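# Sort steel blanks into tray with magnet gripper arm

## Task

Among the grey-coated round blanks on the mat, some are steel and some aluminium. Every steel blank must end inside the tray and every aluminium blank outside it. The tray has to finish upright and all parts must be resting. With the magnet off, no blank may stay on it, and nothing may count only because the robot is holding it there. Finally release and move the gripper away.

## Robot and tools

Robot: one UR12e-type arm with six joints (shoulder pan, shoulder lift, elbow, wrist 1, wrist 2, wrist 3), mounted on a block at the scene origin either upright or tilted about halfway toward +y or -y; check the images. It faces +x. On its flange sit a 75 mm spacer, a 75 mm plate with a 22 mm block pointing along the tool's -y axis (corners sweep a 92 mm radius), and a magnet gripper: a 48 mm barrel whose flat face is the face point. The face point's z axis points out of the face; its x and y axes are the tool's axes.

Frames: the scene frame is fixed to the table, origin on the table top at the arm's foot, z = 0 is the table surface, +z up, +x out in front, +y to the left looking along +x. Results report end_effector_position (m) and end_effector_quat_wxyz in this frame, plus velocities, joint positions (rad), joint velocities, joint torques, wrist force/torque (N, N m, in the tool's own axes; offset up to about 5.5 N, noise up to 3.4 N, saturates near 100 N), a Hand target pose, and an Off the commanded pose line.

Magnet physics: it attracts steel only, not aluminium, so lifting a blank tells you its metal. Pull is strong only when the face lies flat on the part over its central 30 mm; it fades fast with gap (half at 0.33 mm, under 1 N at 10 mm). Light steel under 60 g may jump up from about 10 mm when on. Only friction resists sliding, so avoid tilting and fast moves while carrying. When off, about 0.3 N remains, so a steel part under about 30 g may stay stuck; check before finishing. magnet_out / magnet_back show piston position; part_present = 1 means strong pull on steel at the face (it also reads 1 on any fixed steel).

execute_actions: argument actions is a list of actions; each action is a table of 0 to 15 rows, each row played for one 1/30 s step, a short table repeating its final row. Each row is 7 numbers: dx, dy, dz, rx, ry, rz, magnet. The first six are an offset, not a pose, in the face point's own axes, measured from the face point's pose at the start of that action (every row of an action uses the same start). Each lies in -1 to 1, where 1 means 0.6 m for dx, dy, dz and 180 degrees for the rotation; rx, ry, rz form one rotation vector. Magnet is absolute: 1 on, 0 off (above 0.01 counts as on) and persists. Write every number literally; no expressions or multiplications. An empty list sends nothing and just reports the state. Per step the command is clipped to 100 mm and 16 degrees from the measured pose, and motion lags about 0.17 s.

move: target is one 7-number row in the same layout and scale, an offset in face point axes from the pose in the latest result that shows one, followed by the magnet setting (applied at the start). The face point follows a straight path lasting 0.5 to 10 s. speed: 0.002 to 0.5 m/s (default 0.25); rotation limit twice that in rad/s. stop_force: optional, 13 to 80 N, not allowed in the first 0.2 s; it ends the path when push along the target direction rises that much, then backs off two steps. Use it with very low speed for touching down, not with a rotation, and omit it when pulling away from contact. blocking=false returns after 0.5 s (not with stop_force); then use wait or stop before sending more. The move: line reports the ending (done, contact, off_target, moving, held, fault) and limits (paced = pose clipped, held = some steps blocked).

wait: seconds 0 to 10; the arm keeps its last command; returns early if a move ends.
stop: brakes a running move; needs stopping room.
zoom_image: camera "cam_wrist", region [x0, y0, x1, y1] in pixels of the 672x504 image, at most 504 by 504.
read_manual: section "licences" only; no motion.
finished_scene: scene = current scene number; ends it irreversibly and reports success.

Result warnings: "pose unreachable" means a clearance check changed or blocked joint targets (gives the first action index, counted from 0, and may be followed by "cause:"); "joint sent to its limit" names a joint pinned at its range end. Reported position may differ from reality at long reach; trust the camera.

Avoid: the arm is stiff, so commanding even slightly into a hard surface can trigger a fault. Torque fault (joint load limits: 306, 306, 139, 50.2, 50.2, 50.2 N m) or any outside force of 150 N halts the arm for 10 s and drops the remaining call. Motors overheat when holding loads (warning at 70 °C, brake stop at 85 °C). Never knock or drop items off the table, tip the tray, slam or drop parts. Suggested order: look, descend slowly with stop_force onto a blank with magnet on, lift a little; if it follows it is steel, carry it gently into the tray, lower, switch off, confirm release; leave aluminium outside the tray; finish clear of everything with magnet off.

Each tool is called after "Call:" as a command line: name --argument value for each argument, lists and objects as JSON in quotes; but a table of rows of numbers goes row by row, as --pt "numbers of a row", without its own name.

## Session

Call:
execute_actions --actions '[]'

Scene clock: 0.00 s.
end_effector_position=(+0.6339, +0.2755, +0.2457) magnet_out=0 magnet_back=1 part_present=0 end_effector_quat_wxyz=(+0.158, -0.138, +0.946, -0.247) end_effector_velocity=(+0.000, -0.001, -0.001) end_effector_angular_velocity=(+0.000, +0.001, -0.001)
Joint positions: [-0.203 -1.63   2.303 -2.563 -1.194  2.833]
Joint velocities: [ 0.     0.002  0.    -0.    -0.     0.   ]
Joint torques (N m, as the arm reports them, + toward a larger angle): no reading
Motor temperatures (°C, as the motors report them): [30 29 29 35 36 36]
Wrist force (N, on the end effector, along its own x y z axes, offset not removed): no reading
Wrist torque (N m, same axes, about the end effector's origin, offset not removed): no reading
Hand target: +0.634, +0.276, +0.246; +0.158, -0.138, +0.946, -0.247
camera_calibration (this result's frames):
cam_wrist: T_world_to_cam=[[-0.913894, -0.306148, -0.266592, 0.734151], [-0.219332, 0.924978, -0.310338, 0.013176], [0.341601, -0.225144, -0.912479, 0.149588], [0, 0, 0, 1]] pos_world=[0.622726, 0.24625, 0.336304]

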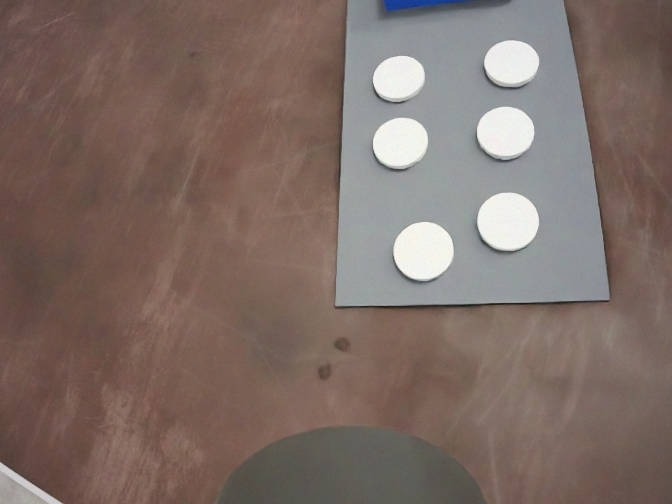

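Call:
move --target '[0,-0.2,-0.4,-0.047,0.2145,0.5726,0]' --speed 0.4

Scene clock: 10.70 s.
end_effector_position=(+0.5676, +0.2766, +0.5056) magnet_out=0 magnet_back=1 part_present=0 end_effector_quat_wxyz=(+0.000, +0.707, +0.707, -0.001) end_effector_velocity=(-0.001, -0.000, +0.002) end_effector_angular_velocity=(+0.006, +0.000, -0.014)
Joint positions: [-0.644 -1.695  1.885 -1.198 -0.982  3.862]
Joint velocities: [-0.004  0.001 -0.003  0.009  0.002  0.007]
Joint torques (N m, as the arm reports them, + toward a larger angle): [-47.05  20.33 -45.13  -1.11   3.3    2.49]
Motor temperatures (°C, as the motors report them): [30 29 29 35 36 36]
Wrist force (N, on the end effector, along its own x y z axes, offset not removed): [0.1 -4.7 0.0]
Wrist torque (N m, same axes, about the end effector's origin, offset not removed): [-0.49 -0.14 0.15]
Hand target: +0.567, +0.277, +0.506; -0.000, +0.707, +0.707, -0.001
Off the commanded pose: 0.000 m, 0 deg.
move: done
camera_calibration (this result's frames):
cam_wrist: T_world_to_cam=[[0.0461845, 0.998812, -0.015573, -0.289608], [0.975606, -0.0417512, 0.215521, -0.598406], [0.214615, -0.0251468, -0.976375, 0.458631], [0, 0, 0, 1]] pos_world=[0.498755, 0.275813, 0.572255]

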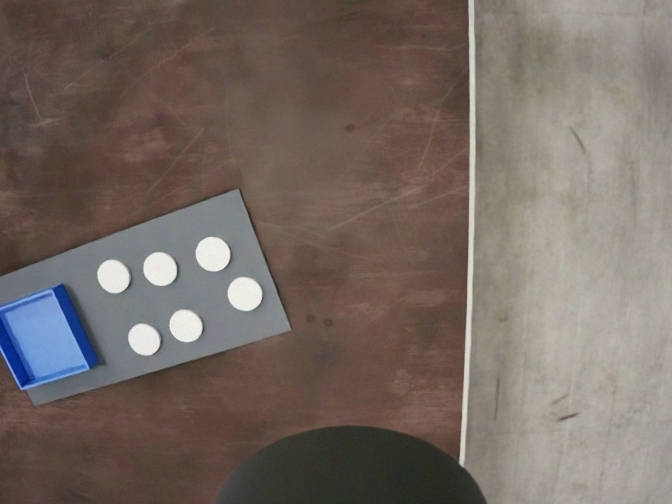

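Call:
move --target '[-0.4,0,0,0,0,0,0]'

Scene clock: 13.20 s.
end_effector_position=(+0.5679, +0.0366, +0.5058) magnet_out=0 magnet_back=1 part_present=0 end_effector_quat_wxyz=(+0.000, +0.707, +0.707, -0.001) end_effector_velocity=(+0.000, -0.002, +0.000) end_effector_angular_velocity=(-0.001, +0.000, +0.002)
Joint positions: [-0.837 -1.452  1.943 -1.406 -1.093  3.679]
Joint velocities: [-0.001  0.003 -0.001 -0.003 -0.001 -0.002]
Joint torques (N m, as the arm reports them, + toward a larger angle): [-61.84   6.95 -47.45  -6.98  -3.29  -1.9 ]
Motor temperatures (°C, as the motors report them): [30 29 29 35 36 36]
Wrist force (N, on the end effector, along its own x y z axes, offset not removed): [-0.7 -1.9 1.8]
Wrist torque (N m, same axes, about the end effector's origin, offset not removed): [-0.03 -0.04 0.13]
Hand target: +0.568, +0.036, +0.506; +0.000, +0.707, +0.707, -0.001
Off the commanded pose: 0.000 m, 0 deg.
move: done
camera_calibration (this result's frames):
cam_wrist: T_world_to_cam=[[0.0463643, 0.998799, -0.0158595, -0.04989], [0.975632, -0.0418689, 0.215382, -0.608799], [0.214459, -0.025459, -0.976401, 0.452897], [0, 0, 0, 1]] pos_world=[0.499148, 0.0358707, 0.572543]

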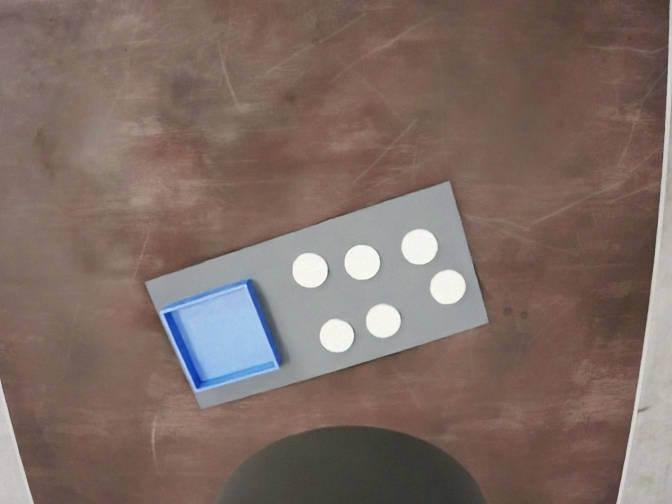

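Call:
move --target '[-0.07,0.123,0.733,0,0,0,0]'

Scene clock: 19.03 s.
end_effector_position=(+0.6415, -0.0058, +0.0659) magnet_out=0 magnet_back=1 part_present=0 end_effector_quat_wxyz=(+0.000, +0.707, +0.708, -0.001) end_effector_velocity=(+0.001, -0.001, -0.002) end_effector_angular_velocity=(-0.002, -0.001, +0.001)
Joint positions: [-0.419 -0.998  2.237 -2.396 -0.876  4.11 ]
Joint velocities: [ 0.003  0.005 -0.001 -0.008 -0.001  0.004]
Joint torques (N m, as the arm reports them, + toward a larger angle): [-34.42 -28.32 -35.63  -6.58   3.18   1.28]
Motor temperatures (°C, as the motors report them): [30 29 29 35 36 36]
Wrist force (N, on the end effector, along its own x y z axes, offset not removed): [-3.7 -0.9 3.1]
Wrist torque (N m, same axes, about the end effector's origin, offset not removed): [0.07 0.22 0.11]
Hand target: +0.642, -0.006, +0.066; +0.000, +0.707, +0.708, -0.001
Off the commanded pose: 0.000 m, 0 deg.
move: done
camera_calibration (this result's frames):
cam_wrist: T_world_to_cam=[[0.0459726, 0.998829, -0.015081, -0.0177179], [0.975614, -0.0416502, 0.215506, -0.587571], [0.214625, -0.0246206, -0.976386, 0.00641619], [0, 0, 0, 1]] pos_world=[0.57268, -0.00661728, 0.132622]

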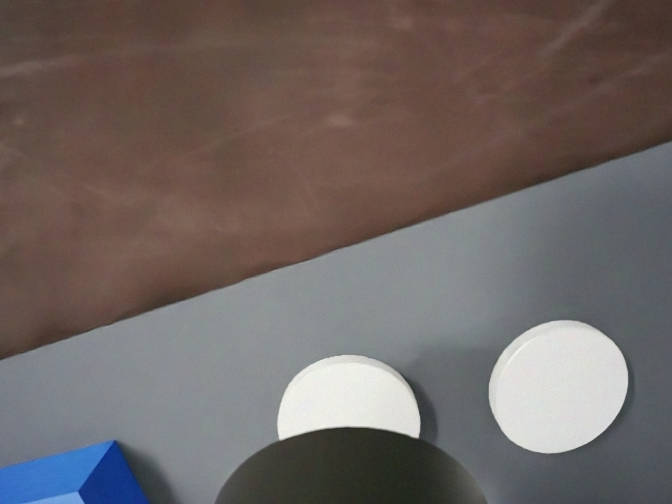

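Shift all x by −0.008.

Call:
move --target '[0,-0.013,0.089,0,0,0,1]' --speed 0.05

Call:
move --target '[0,0,-0.09,0,0,0,1]' --speed 0.1

Scene clock: 22.43 s.
end_effector_position=(+0.6337, -0.0058, +0.0128) magnet_out=1 magnet_back=0 part_present=0 end_effector_quat_wxyz=(-0.000, +0.707, +0.708, -0.001) end_effector_velocity=(-0.001, -0.001, -0.003) end_effector_angular_velocity=(+0.000, +0.001, +0.000)
Joint positions: [-0.369 -0.923  2.259 -2.532 -0.856  4.171]
Joint velocities: [ 0.002  0.006  0.001 -0.007  0.     0.002]
Joint torques (N m, as the arm reports them, + toward a larger angle): [-31.99 -28.99 -15.5   -6.18   2.55   2.22]
Motor temperatures (°C, as the motors report them): [30 29 29 35 36 36]
Wrist force (N, on the end effector, along its own x y z axes, offset not removed): [-3.1 -2.2 -0.8]
Wrist torque (N m, same axes, about the end effector's origin, offset not removed): [-0.18 0.12 -0.01]
Hand target: +0.634, -0.006, +0.012; +0.000, +0.707, +0.708, -0.001
Off the commanded pose: 0.000 m, 0 deg.
move: done
camera_calibration (this result's frames):
cam_wrist: T_world_to_cam=[[0.0459226, 0.998833, -0.0149608, -0.0180847], [0.975623, -0.0416281, 0.215469, -0.568492], [0.214595, -0.024491, -0.976396, -0.0437963], [0, 0, 0, 1]] pos_world=[0.564863, -0.00667433, 0.0794592]

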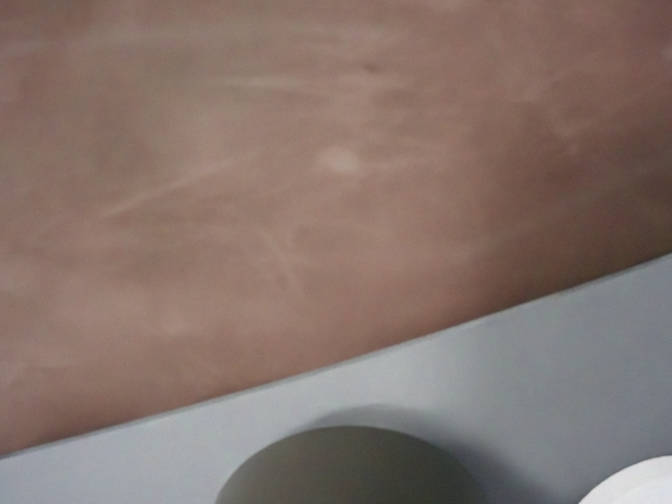

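Scene clock: 23.50 s.
end_effector_position=(+0.6337, -0.0058, +0.0665) magnet_out=1 magnet_back=0 part_present=0 end_effector_quat_wxyz=(+0.000, +0.707, +0.708, -0.001) end_effector_velocity=(-0.001, -0.001, +0.002) end_effector_angular_velocity=(+0.000, +0.003, -0.003)
Joint positions: [-0.425 -1.005  2.251 -2.399 -0.878  4.103]
Joint velocities: [-0.002 -0.002 -0.001  0.008 -0.002 -0.002]
Joint torques (N m, as the arm reports them, + toward a larger angle): [-64.46 -50.44 -33.95  -1.72  -2.64  -1.25]
Motor temperatures (°C, as the motors report them): [30 29 29 35 36 36]
Wrist force (N, on the end effector, along its own x y z axes, offset not removed): [-1.1 -1.6 -0.5]
Wrist torque (N m, same axes, about the end effector's origin, offset not removed): [-0.09 0.00 0.19]
Hand target: +0.634, -0.006, +0.067; +0.000, +0.707, +0.708, -0.001
Off the commanded pose: 0.000 m, 0 deg.
move: done
camera_calibration (this result's frames):
cam_wrist: T_world_to_cam=[[0.0459859, 0.998828, -0.0150972, -0.0173379], [0.975609, -0.0416592, 0.215528, -0.58012], [0.214646, -0.0246402, -0.976381, 0.00864157], [0, 0, 0, 1]] pos_world=[0.564912, -0.00663677, 0.133208]

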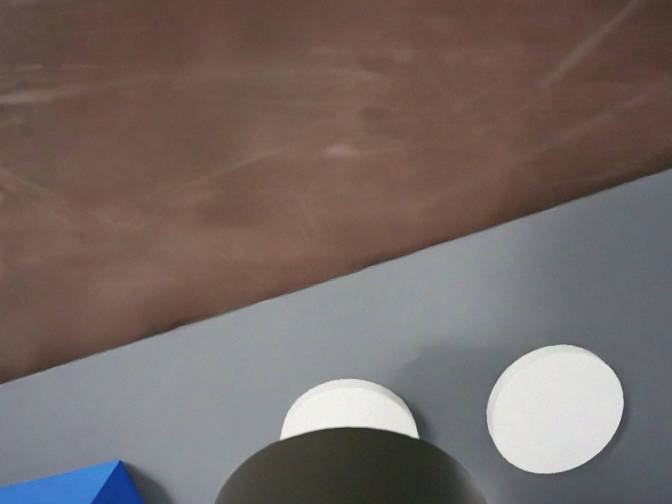

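Call:
move --target '[0.098,-0.012,0,0,0,0,1]'

Call:
move --target '[0,0,0.09,0,0,0,1]' --speed 0.06

Call:
move --target '[0,0,-0.09,0,0,0,1]' --speed 0.1

Scene clock: 26.80 s.
end_effector_position=(+0.6265, +0.0528, +0.0665) magnet_out=1 magnet_back=0 part_present=0 end_effector_quat_wxyz=(+0.000, +0.707, +0.708, -0.001) end_effector_velocity=(-0.000, +0.003, +0.001) end_effector_angular_velocity=(-0.000, -0.000, -0.001)
Joint positions: [-0.369 -1.09   2.282 -2.388 -0.856  4.171]
Joint velocities: [ 0.002 -0.005  0.001  0.001  0.001  0.004]
Joint torques (N m, as the arm reports them, + toward a larger angle): [-31.24 -43.8  -20.25  -1.51   2.93   2.39]
Motor temperatures (°C, as the motors report them): [30 29 29 35 36 36]
Wrist force (N, on the end effector, along its own x y z axes, offset not removed): [-2.6 -0.5 -0.7]
Wrist torque (N m, same axes, about the end effector's origin, offset not removed): [0.08 0.13 0.18]
Hand target: +0.626, +0.053, +0.066; +0.000, +0.707, +0.708, -0.001
Off the commanded pose: 0.000 m, 0 deg.
move: done
camera_calibration (this result's frames):
cam_wrist: T_world_to_cam=[[0.0459389, 0.998832, -0.0149678, -0.0755281], [0.975609, -0.041641, 0.215528, -0.570601], [0.214653, -0.0245038, -0.976383, 0.011585], [0, 0, 0, 1]] pos_world=[0.557667, 0.0519634, 0.133162]

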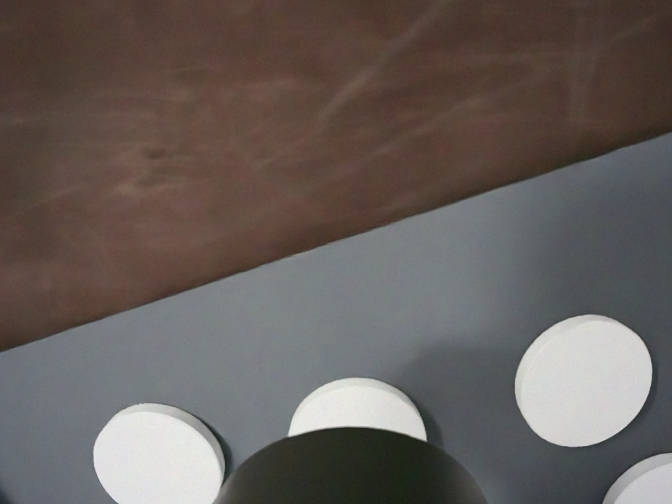

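Scene clock: 28.17 s.
end_effector_position=(+0.6264, +0.0528, +0.0127) magnet_out=1 magnet_back=0 part_present=1 end_effector_quat_wxyz=(-0.000, +0.707, +0.708, -0.001) end_effector_velocity=(+0.001, +0.000, -0.002) end_effector_angular_velocity=(-0.001, -0.003, +0.003)
Joint positions: [-0.31  -1.005  2.29  -2.531 -0.836  4.244]
Joint velocities: [ 0.002  0.003 -0.    -0.009  0.001  0.003]
Joint torques (N m, as the arm reports them, + toward a larger angle): [-29.63 -28.95 -15.05  -6.43   3.28   3.11]
Motor temperatures (°C, as the motors report them): [30 29 29 35 36 36]
Wrist force (N, on the end effector, along its own x y z axes, offset not removed): [2.7 1.6 1.4]
Wrist torque (N m, same axes, about the end effector's origin, offset not removed): [0.33 -0.41 0.16]
Hand target: +0.626, +0.053, +0.012; -0.000, +0.707, +0.708, -0.001
Off the commanded pose: 0.000 m, 0 deg.
move: done
camera_calibration (this result's frames):
cam_wrist: T_world_to_cam=[[0.045887, 0.998837, -0.0148253, -0.0762824], [0.975622, -0.0416223, 0.215476, -0.558945], [0.214609, -0.0243514, -0.976396, -0.0409166], [0, 0, 0, 1]] pos_world=[0.5576, 0.0519327, 0.0793576]

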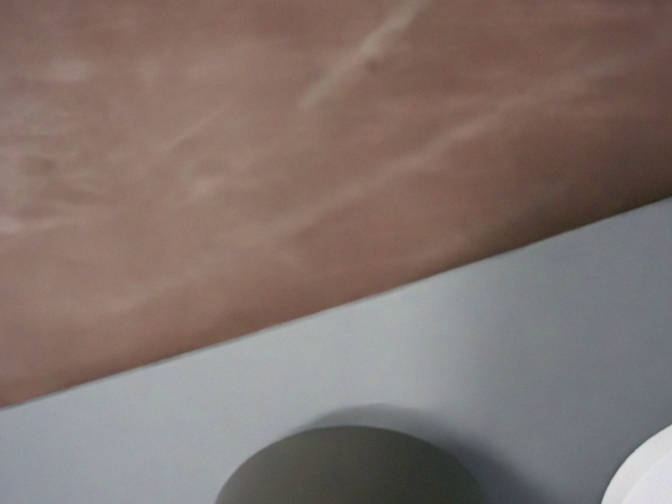

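Scene clock: 29.23 s.
end_effector_position=(+0.6265, +0.0528, +0.0664) magnet_out=1 magnet_back=0 part_present=1 end_effector_quat_wxyz=(+0.000, +0.707, +0.708, -0.001) end_effector_velocity=(+0.000, +0.001, +0.003) end_effector_angular_velocity=(+0.000, -0.001, +0.002)
Joint positions: [-0.369 -1.09   2.282 -2.389 -0.856  4.171]
Joint velocities: [-0.003 -0.005 -0.001  0.008 -0.    -0.005]
Joint torques (N m, as the arm reports them, + toward a larger angle): [-67.69 -46.7  -32.97  -1.36  -2.84  -1.28]
Motor temperatures (°C, as the motors report them): [30 29 29 35 36 36]
Wrist force (N, on the end effector, along its own x y z axes, offset not removed): [-0.8 -2.3 0.3]
Wrist torque (N m, same axes, about the end effector's origin, offset not removed): [-0.15 0.05 0.14]
Hand target: +0.626, +0.053, +0.067; -0.000, +0.707, +0.708, -0.001
Off the commanded pose: 0.000 m, 0 deg.
move: done
camera_calibration (this result's frames):
cam_wrist: T_world_to_cam=[[0.0459504, 0.998832, -0.0149695, -0.0755385], [0.975603, -0.0416513, 0.215555, -0.57057], [0.21468, -0.0245091, -0.976377, 0.0115162], [0, 0, 0, 1]] pos_world=[0.557649, 0.0519675, 0.133103]

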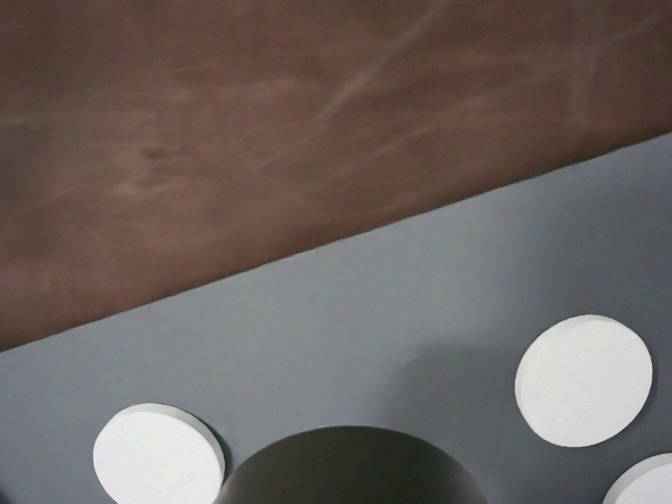

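Call:
move --target '[-0.316,0.146,0,0,0,0,1]'

Call:
move --target '[0,0,0.07,0,0,0,1]' --speed 0.08

Call:
execute_actions --actions '[[[0,0,0,0,0,0,0]],[[0,0,-0.07,0,0,0,0]]]'

Call:
move --target '[0.265,0,0,0,0,0,0]'

Call:
move --target '[0,0,0.088,0,0,0,1]' --speed 0.06

Call:
move --target '[0,0,-0.09,0,0,0,1]' --speed 0.1

Scene clock: 34.70 s.
end_effector_position=(+0.7141, -0.1366, +0.0665) magnet_out=1 magnet_back=0 part_present=1 end_effector_quat_wxyz=(+0.000, +0.707, +0.708, -0.001) end_effector_velocity=(+0.001, -0.003, -0.000) end_effector_angular_velocity=(-0.000, +0.001, +0.001)
Joint positions: [-0.49  -0.778  2.029 -2.356 -0.906  4.028]
Joint velocities: [-0.001  0.005 -0.005  0.001 -0.001 -0.003]
Joint torques (N m, as the arm reports them, + toward a larger angle): [-77.66 -31.37 -35.11  -1.16  -3.    -1.65]
Motor temperatures (°C, as the motors report them): [30 29 29 35 36 36]
Wrist force (N, on the end effector, along its own x y z axes, offset not removed): [-3.0 -1.9 1.7]
Wrist torque (N m, same axes, about the end effector's origin, offset not removed): [-0.01 0.26 0.07]
Hand target: +0.714, -0.137, +0.066; +0.000, +0.707, +0.708, -0.001
Off the commanded pose: 0.000 m, 0 deg.
move: done
camera_calibration (this result's frames):
cam_wrist: T_world_to_cam=[[0.0460196, 0.998825, -0.0152042, 0.109555], [0.975606, -0.0416689, 0.215538, -0.663969], [0.214651, -0.0247523, -0.976377, -0.0119137], [0, 0, 0, 1]] pos_world=[0.645288, -0.137388, 0.133144]

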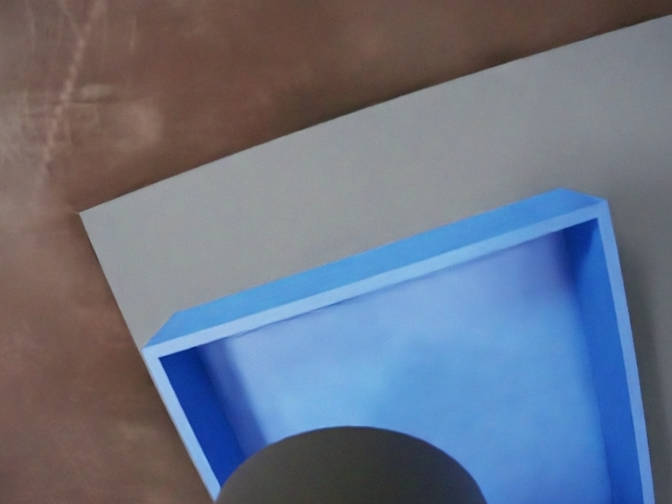

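Scene clock: 35.70 s.
end_effector_position=(+0.7140, -0.1366, +0.0247) magnet_out=1 magnet_back=0 part_present=1 end_effector_quat_wxyz=(+0.000, +0.707, +0.708, -0.001) end_effector_velocity=(+0.000, +0.000, -0.002) end_effector_angular_velocity=(-0.001, -0.001, +0.002)
Joint positions: [-0.454 -0.727  2.034 -2.438 -0.89   4.069]
Joint velocities: [ 0.003  0.003 -0.    -0.006  0.001  0.002]
Joint torques (N m, as the arm reports them, + toward a larger angle): [-40.45 -44.13 -24.34  -6.79   3.53   2.44]
Motor temperatures (°C, as the motors report them): [30 29 29 35 36 36]
Wrist force (N, on the end effector, along its own x y z axes, offset not removed): [2.9 -2.4 -1.1]
Wrist torque (N m, same axes, about the end effector's origin, offset not removed): [-0.05 -0.50 0.10]
Hand target: +0.714, -0.137, +0.024; +0.000, +0.707, +0.708, -0.001
Off the commanded pose: 0.000 m, 0 deg.
move: done
camera_calibration (this result's frames):
cam_wrist: T_world_to_cam=[[0.0460101, 0.998827, -0.0150821, 0.108936], [0.97562, -0.0416875, 0.215472, -0.654889], [0.21459, -0.0246283, -0.976394, -0.0525749], [0, 0, 0, 1]] pos_world=[0.645193, -0.137403, 0.0914194]

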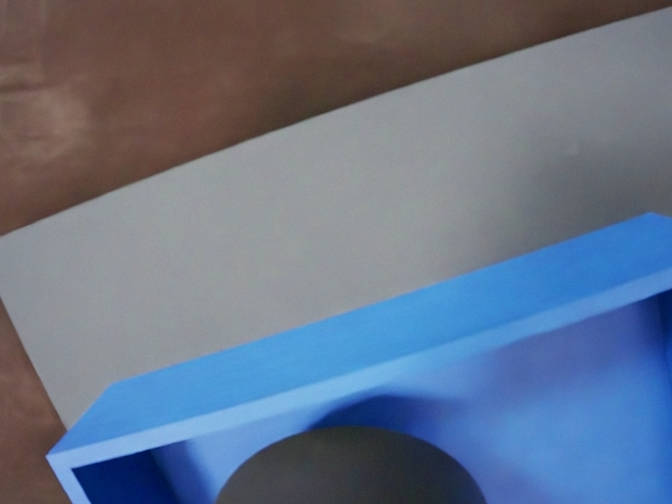

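Scene clock: 36.70 s.
end_effector_position=(+0.7141, -0.1366, +0.0654) magnet_out=0 magnet_back=1 part_present=0 end_effector_quat_wxyz=(+0.000, +0.707, +0.707, -0.001) end_effector_velocity=(-0.001, -0.000, +0.010) end_effector_angular_velocity=(+0.002, +0.003, -0.000)
Joint positions: [-0.489 -0.777  2.029 -2.359 -0.905  4.029]
Joint velocities: [-0.009 -0.012 -0.003  0.026 -0.005 -0.013]
Joint torques (N m, as the arm reports them, + toward a larger angle): [-77.34 -63.12 -34.07  -1.27  -3.72  -1.92]
Motor temperatures (°C, as the motors report them): [30 29 29 35 36 36]
Wrist force (N, on the end effector, along its own x y z axes, offset not removed): [-3.5 -2.3 -1.5]
Wrist torque (N m, same axes, about the end effector's origin, offset not removed): [-0.15 0.29 -0.08]
Hand target: +0.714, -0.137, +0.067; +0.000, +0.707, +0.707, -0.001
Off the commanded pose: 0.001 m, 0 deg.
Step readings (end_effector_position; steps 1 to 15: 1st action; 16 to 30: 2nd action):
0: (+0.7140, -0.1366, +0.0247)
1: (+0.7140, -0.1366, +0.0246)
2: (+0.7140, -0.1366, +0.0246)
4: (+0.7140, -0.1366, +0.0246)
8: (+0.7140, -0.1366, +0.0246)
15: (+0.7140, -0.1366, +0.0246)
16: (+0.7140, -0.1366, +0.0246)
17: (+0.7141, -0.1368, +0.0269)
19: (+0.7146, -0.1371, +0.0410)
23: (+0.7144, -0.1368, +0.0578)
30: end_effector_position above
camera_calibration (this result's frames):
cam_wrist: T_world_to_cam=[[0.0461372, 0.998818, -0.0152888, 0.109475], [0.975562, -0.0417609, 0.215719, -0.663695], [0.214825, -0.0248678, -0.976336, -0.0131214], [0, 0, 0, 1]] pos_world=[0.645244, -0.137389, 0.132034]

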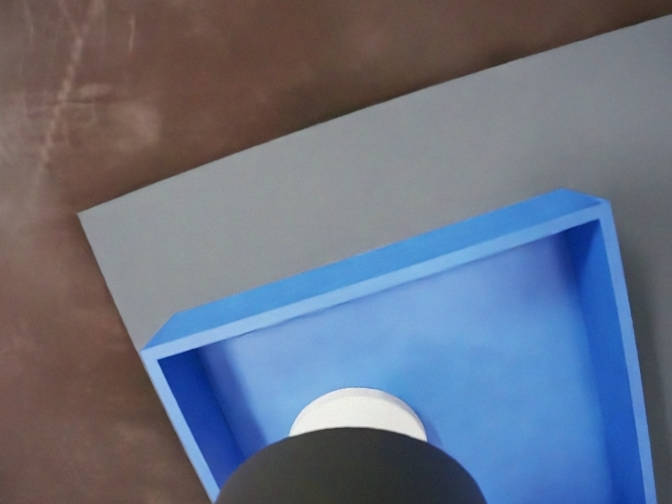

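Scene clock: 38.03 s.
end_effector_position=(+0.7139, +0.0224, +0.0652) magnet_out=0 magnet_back=1 part_present=0 end_effector_quat_wxyz=(+0.000, +0.707, +0.708, -0.001) end_effector_velocity=(-0.000, +0.002, -0.000) end_effector_angular_velocity=(-0.001, +0.000, -0.000)
Joint positions: [-0.347 -0.972  2.107 -2.35  -0.848  4.198]
Joint velocities: [ 0.002 -0.003  0.001 -0.    -0.     0.004]
Joint torques (N m, as the arm reports them, + toward a larger angle): [-43.04 -54.21 -21.08  -1.26   3.31   1.73]
Motor temperatures (°C, as the motors report them): [30 29 29 35 36 36]
Wrist force (N, on the end effector, along its own x y z axes, offset not removed): [-2.4 -1.0 -0.8]
Wrist torque (N m, same axes, about the end effector's origin, offset not removed): [0.02 0.07 0.22]
Hand target: +0.714, +0.023, +0.065; +0.000, +0.707, +0.708, -0.001
Off the commanded pose: 0.000 m, 0 deg.
move: done
camera_calibration (this result's frames):
cam_wrist: T_world_to_cam=[[0.0460406, 0.998827, -0.0149903, -0.049231], [0.97556, -0.0417304, 0.215733, -0.656844], [0.214854, -0.0245564, -0.976337, -0.00931867], [0, 0, 0, 1]] pos_world=[0.64506, 0.0215341, 0.131867]

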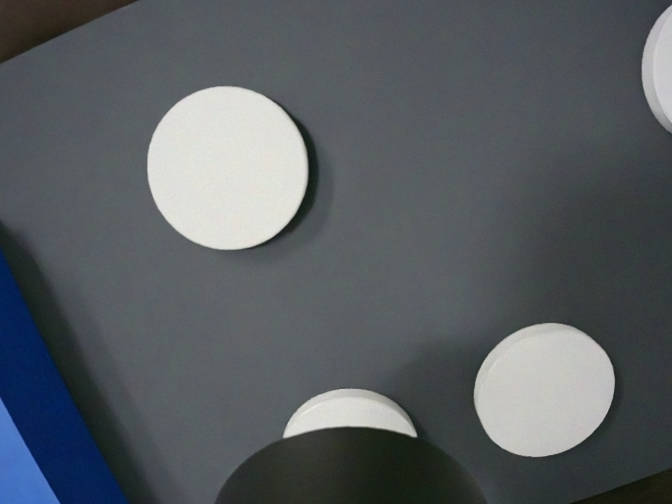

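Scene clock: 39.37 s.
end_effector_position=(+0.7138, +0.0223, +0.0127) magnet_out=1 magnet_back=0 part_present=0 end_effector_quat_wxyz=(+0.000, +0.707, +0.708, -0.001) end_effector_velocity=(+0.000, +0.000, -0.003) end_effector_angular_velocity=(-0.001, -0.000, +0.001)
Joint positions: [-0.297 -0.903  2.114 -2.468 -0.832  4.261]
Joint velocities: [ 0.003  0.004 -0.    -0.007  0.     0.003]
Joint torques (N m, as the arm reports them, + toward a larger angle): [-37.56 -29.55 -20.93  -6.03   2.95   2.06]
Motor temperatures (°C, as the motors report them): [30 29 29 35 36 36]
Wrist force (N, on the end effector, along its own x y z axes, offset not removed): [-0.5 0.2 0.1]
Wrist torque (N m, same axes, about the end effector's origin, offset not removed): [0.11 0.08 0.19]
Hand target: +0.714, +0.022, +0.012; +0.000, +0.707, +0.708, -0.001
Off the commanded pose: 0.000 m, 0 deg.
move: done
camera_calibration (this result's frames):
cam_wrist: T_world_to_cam=[[0.0460215, 0.99883, -0.0148557, -0.0499836], [0.975577, -0.0417426, 0.215656, -0.645434], [0.214784, -0.0244177, -0.976356, -0.0605435], [0, 0, 0, 1]] pos_world=[0.644975, 0.0215047, 0.0793374]

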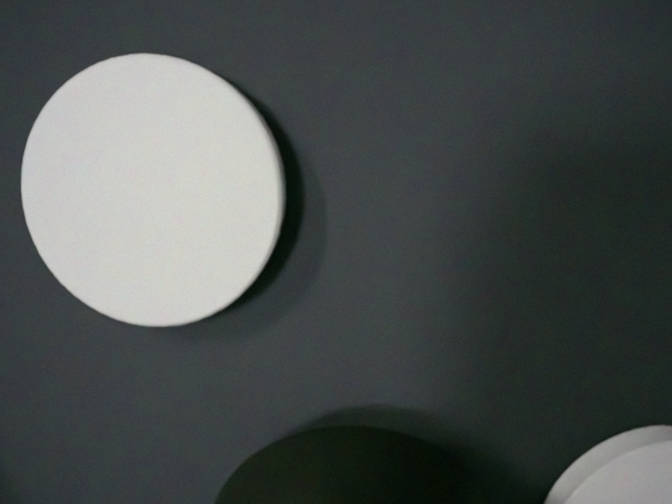

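Scene clock: 40.43 s.
end_effector_position=(+0.7138, +0.0224, +0.0664) magnet_out=1 magnet_back=0 part_present=0 end_effector_quat_wxyz=(+0.000, +0.707, +0.708, -0.001) end_effector_velocity=(+0.000, +0.000, +0.003) end_effector_angular_velocity=(+0.000, -0.000, +0.001)
Joint positions: [-0.349 -0.973  2.107 -2.347 -0.849  4.196]
Joint velocities: [-0.003 -0.004 -0.001  0.007 -0.    -0.004]
Joint torques (N m, as the arm reports them, + toward a larger angle): [-76.06 -54.62 -34.4   -1.69  -3.56  -0.99]
Motor temperatures (°C, as the motors report them): [30 29 29 35 36 36]
Wrist force (N, on the end effector, along its own x y z axes, offset not removed): [-0.5 0.3 -0.3]
Wrist torque (N m, same axes, about the end effector's origin, offset not removed): [0.13 -0.13 0.09]
Hand target: +0.714, +0.022, +0.067; +0.000, +0.707, +0.708, -0.001
Off the commanded pose: 0.000 m, 0 deg.
move: done
camera_calibration (this result's frames):
cam_wrist: T_world_to_cam=[[0.0460763, 0.998826, -0.0149738, -0.0492387], [0.975564, -0.0417694, 0.21571, -0.657061], [0.214831, -0.024547, -0.976343, -0.00810953], [0, 0, 0, 1]] pos_world=[0.645016, 0.0215368, 0.13308]

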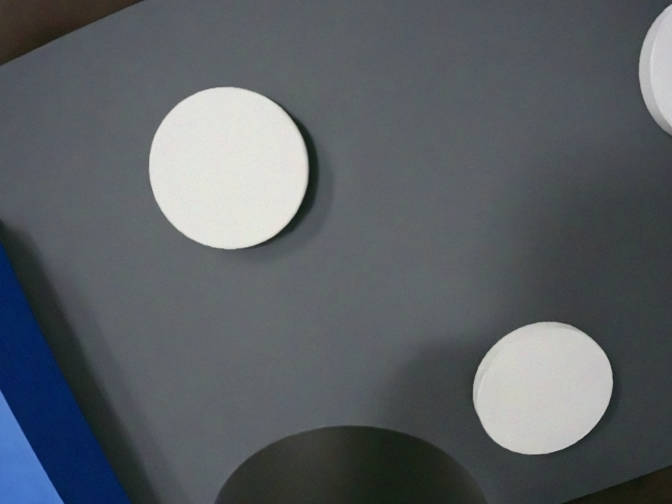

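Held. To S2, then E (.698,.077).

Call:
move --target '[-0.196,-0.02,0,0,0,0,1]' --speed 0.18

Call:
move --target '[0,0,0.07,0,0,0,1]' --speed 0.08

Call:
execute_actions --actions '[[[0,0,0,0,0,0,0]],[[0,0,-0.07,0,0,0,0]]]'

Call:
move --target '[0.287,-0.006,0,0,0,0,0]'

Call:
move --target '[0,0,0.088,0,0,0,1]' --speed 0.06

Call:
move --target '[0,0,-0.09,0,0,0,1]' --speed 0.1

Scene clock: 46.00 s.
end_effector_position=(+0.7020, -0.0951, +0.0665) magnet_out=1 magnet_back=0 part_present=0 end_effector_quat_wxyz=(+0.000, +0.707, +0.707, -0.001) end_effector_velocity=(-0.000, -0.003, -0.000) end_effector_angular_velocity=(-0.000, +0.001, +0.000)
Joint positions: [-0.463 -0.838  2.079 -2.366 -0.894  4.059]
Joint velocities: [-0.002  0.004 -0.002 -0.    -0.002 -0.003]
Joint torques (N m, as the arm reports them, + toward a larger angle): [-72.58 -36.48 -35.87  -6.48  -3.4   -2.1 ]
Motor temperatures (°C, as the motors report them): [30 29 29 35 36 36]
Wrist force (N, on the end effector, along its own x y z axes, offset not removed): [-2.0 -0.3 -0.6]
Wrist torque (N m, same axes, about the end effector's origin, offset not removed): [0.05 0.08 0.18]
Hand target: +0.702, -0.095, +0.067; +0.000, +0.707, +0.707, -0.001
Off the commanded pose: 0.000 m, 0 deg.
move: done
camera_calibration (this result's frames):
cam_wrist: T_world_to_cam=[[0.0461492, 0.998819, -0.0151943, 0.0686408], [0.975566, -0.0417937, 0.215695, -0.650421], [0.214805, -0.0247772, -0.976343, -0.00833406], [0, 0, 0, 1]] pos_world=[0.633151, -0.0959497, 0.133198]

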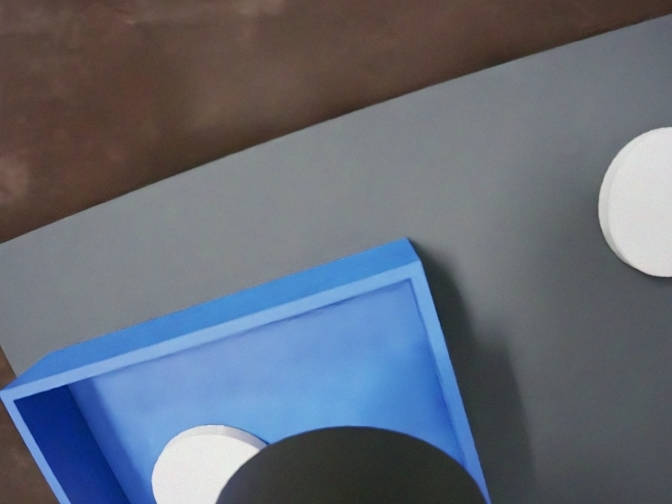

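Scene clock: 47.00 s.
end_effector_position=(+0.7019, -0.0951, +0.0248) magnet_out=1 magnet_back=0 part_present=0 end_effector_quat_wxyz=(+0.000, +0.707, +0.707, -0.001) end_effector_velocity=(+0.000, -0.000, -0.003) end_effector_angular_velocity=(-0.000, -0.001, -0.001)
Joint positions: [-0.425 -0.785  2.084 -2.452 -0.878  4.103]
Joint velocities: [ 0.003  0.004  0.    -0.007  0.001  0.005]
Joint torques (N m, as the arm reports them, + toward a larger angle): [-39.97 -33.48 -21.7   -6.7    3.41   2.5 ]
Motor temperatures (°C, as the motors report them): [30 29 29 35 36 36]
Wrist force (N, on the end effector, along its own x y z axes, offset not removed): [-4.2 0.2 0.8]
Wrist torque (N m, same axes, about the end effector's origin, offset not removed): [0.12 0.42 0.27]
Hand target: +0.702, -0.095, +0.024; +0.000, +0.707, +0.707, -0.001
Off the commanded pose: 0.000 m, 0 deg.
move: done
camera_calibration (this result's frames):
cam_wrist: T_world_to_cam=[[0.0461236, 0.998822, -0.0150773, 0.0680369], [0.975579, -0.0417953, 0.215635, -0.641353], [0.214751, -0.024655, -0.976358, -0.0490008], [0, 0, 0, 1]] pos_world=[0.633075, -0.0959703, 0.0914818]

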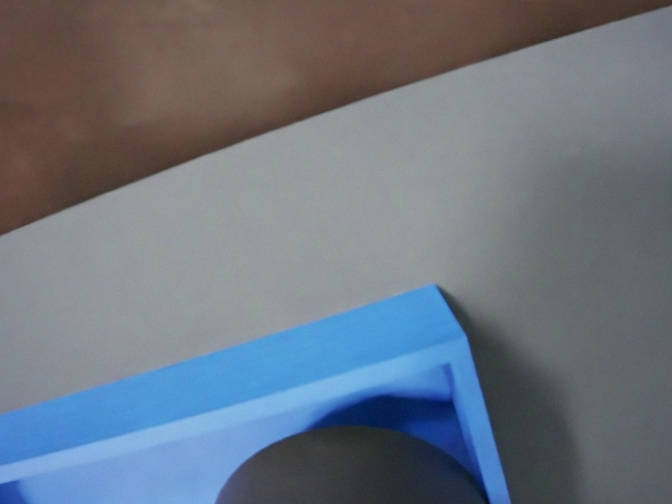

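Scene clock: 48.00 s.
end_effector_position=(+0.7020, -0.0952, +0.0654) magnet_out=0 magnet_back=1 part_present=0 end_effector_quat_wxyz=(+0.000, +0.707, +0.707, -0.001) end_effector_velocity=(-0.001, +0.000, +0.011) end_effector_angular_velocity=(+0.002, +0.003, -0.001)
Joint positions: [-0.462 -0.837  2.079 -2.368 -0.893  4.061]
Joint velocities: [-0.01  -0.014 -0.003  0.029 -0.004 -0.013]
Joint torques (N m, as the arm reports them, + toward a larger angle): [-71.29 -59.62 -32.15  -1.51  -3.26  -1.61]
Motor temperatures (°C, as the motors report them): [30 29 29 35 36 36]
Wrist force (N, on the end effector, along its own x y z axes, offset not removed): [-3.6 -0.5 -2.7]
Wrist torque (N m, same axes, about the end effector's origin, offset not removed): [0.08 0.27 0.23]
Hand target: +0.702, -0.095, +0.067; +0.000, +0.707, +0.707, -0.001
Off the commanded pose: 0.001 m, 0 deg.
Step readings (end_effector_position; steps 1 to 15: 1st action; 16 to 30: 2nd action):
0: (+0.7019, -0.0951, +0.0248)
1: (+0.7019, -0.0951, +0.0247)
2: (+0.7019, -0.0952, +0.0247)
4: (+0.7019, -0.0952, +0.0247)
8: (+0.7019, -0.0952, +0.0247)
15: (+0.7019, -0.0951, +0.0247)
16: (+0.7019, -0.0951, +0.0247)
17: (+0.7020, -0.0954, +0.0269)
19: (+0.7026, -0.0957, +0.0410)
23: (+0.7023, -0.0954, +0.0578)
30: end_effector_position above
camera_calibration (this result's frames):
cam_wrist: T_world_to_cam=[[0.0462487, 0.998813, -0.0152967, 0.0685764], [0.975513, -0.0418631, 0.215921, -0.650153], [0.215025, -0.0249082, -0.976291, -0.00957564], [0, 0, 0, 1]] pos_world=[0.63312, -0.0959508, 0.132082]

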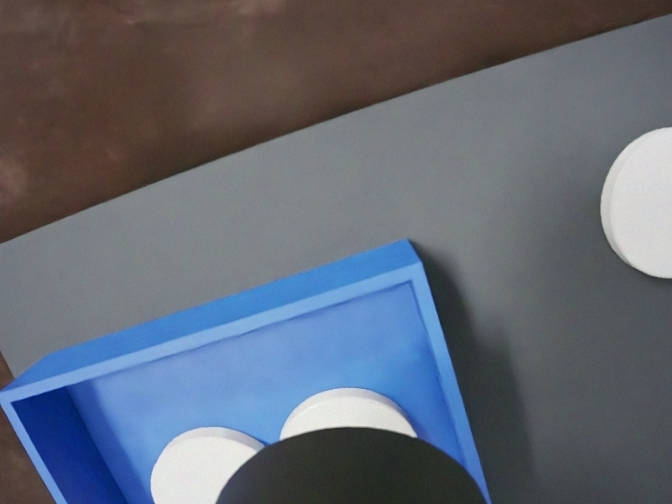

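Scene clock: 49.37 s.
end_effector_position=(+0.6982, +0.0770, +0.0652) magnet_out=0 magnet_back=1 part_present=0 end_effector_quat_wxyz=(+0.000, +0.707, +0.707, -0.000) end_effector_velocity=(-0.000, +0.002, +0.000) end_effector_angular_velocity=(-0.000, +0.001, -0.002)
Joint positions: [-0.303 -1.05   2.149 -2.351 -0.834  4.254]
Joint velocities: [ 0.002 -0.003  0.     0.001  0.     0.005]
Joint torques (N m, as the arm reports them, + toward a larger angle): [-31.94 -49.85 -19.36  -0.83   3.24   2.89]
Motor temperatures (°C, as the motors report them): [30 29 29 35 36 36]
Wrist force (N, on the end effector, along its own x y z axes, offset not removed): [-2.9 -4.2 -1.4]
Wrist torque (N m, same axes, about the end effector's origin, offset not removed): [-0.26 0.00 0.15]
Hand target: +0.698, +0.077, +0.065; +0.000, +0.707, +0.707, -0.000
Off the commanded pose: 0.000 m, 0 deg.
move: done
camera_calibration (this result's frames):
cam_wrist: T_world_to_cam=[[0.0461436, 0.998823, -0.0149585, -0.103164], [0.975512, -0.0418329, 0.21593, -0.639215], [0.21505, -0.0245559, -0.976294, -0.00468545], [0, 0, 0, 1]] pos_world=[0.62933, 0.0761878, 0.131908]

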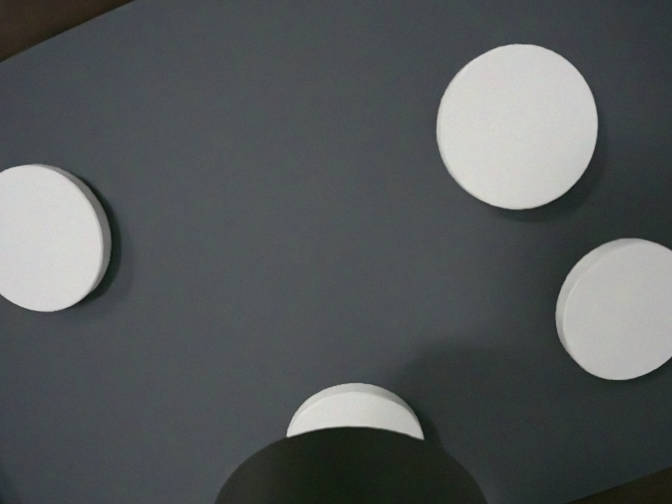

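Scene clock: 50.70 s.
end_effector_position=(+0.6981, +0.0770, +0.0127) magnet_out=1 magnet_back=0 part_present=1 end_effector_quat_wxyz=(+0.000, +0.707, +0.708, -0.000) end_effector_velocity=(+0.000, +0.000, -0.003) end_effector_angular_velocity=(+0.000, -0.001, -0.001)
Joint positions: [-0.251 -0.978  2.156 -2.476 -0.818  4.322]
Joint velocities: [ 0.003  0.004  0.    -0.008  0.001  0.006]
Joint torques (N m, as the arm reports them, + toward a larger angle): [-36.71 -28.28 -18.58  -6.08   2.57   3.23]
Motor temperatures (°C, as the motors report them): [30 29 29 35 36 36]
Wrist force (N, on the end effector, along its own x y z axes, offset not removed): [0.9 0.6 1.3]
Wrist torque (N m, same axes, about the end effector's origin, offset not removed): [0.16 -0.28 0.21]
Hand target: +0.698, +0.077, +0.012; +0.000, +0.707, +0.707, -0.000
Off the commanded pose: 0.000 m, 0 deg.
move: done
camera_calibration (this result's frames):
cam_wrist: T_world_to_cam=[[0.0461081, 0.998826, -0.0148263, -0.103904], [0.975529, -0.0418285, 0.215857, -0.627823], [0.214984, -0.0244162, -0.976312, -0.0559169], [0, 0, 0, 1]] pos_world=[0.629271, 0.0761555, 0.0793872]

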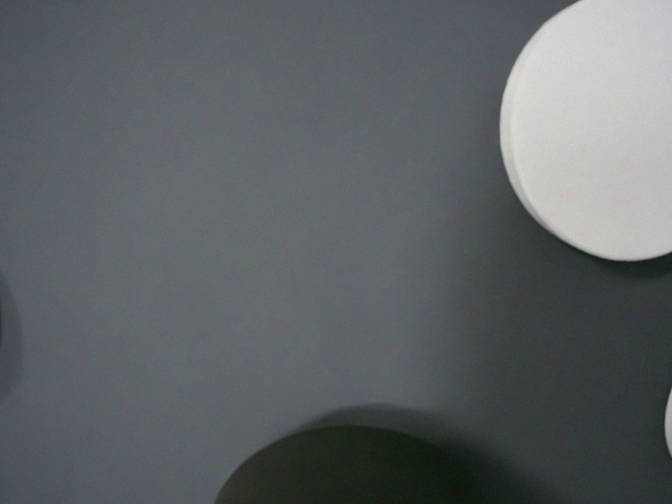

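Scene clock: 51.77 s.
end_effector_position=(+0.6981, +0.0770, +0.0665) magnet_out=1 magnet_back=0 part_present=1 end_effector_quat_wxyz=(+0.000, +0.707, +0.707, -0.000) end_effector_velocity=(-0.000, -0.000, +0.003) end_effector_angular_velocity=(-0.000, +0.002, -0.001)
Joint positions: [-0.304 -1.052  2.149 -2.348 -0.834  4.252]
Joint velocities: [-0.003 -0.003 -0.001  0.008 -0.002 -0.004]
Joint torques (N m, as the arm reports them, + toward a larger angle): [-68.3  -52.43 -33.25  -1.14  -2.71  -2.2 ]
Motor temperatures (°C, as the motors report them): [30 29 29 35 36 36]
Wrist force (N, on the end effector, along its own x y z axes, offset not removed): [-2.9 -2.4 0.9]
Wrist torque (N m, same axes, about the end effector's origin, offset not removed): [-0.08 0.21 0.06]
Hand target: +0.698, +0.077, +0.067; +0.000, +0.707, +0.707, -0.001
Off the commanded pose: 0.000 m, 0 deg.
move: done
camera_calibration (this result's frames):
cam_wrist: T_world_to_cam=[[0.0461632, 0.998822, -0.0149499, -0.103161], [0.975512, -0.041854, 0.215926, -0.639447], [0.215046, -0.0245517, -0.976295, -0.0034864], [0, 0, 0, 1]] pos_world=[0.629301, 0.0761903, 0.133128]

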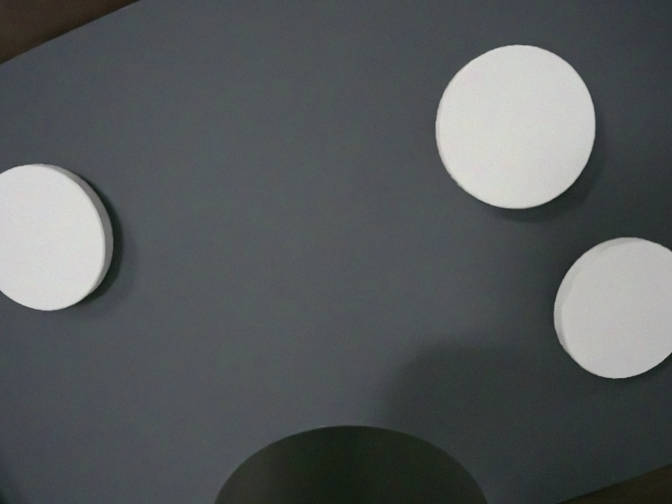

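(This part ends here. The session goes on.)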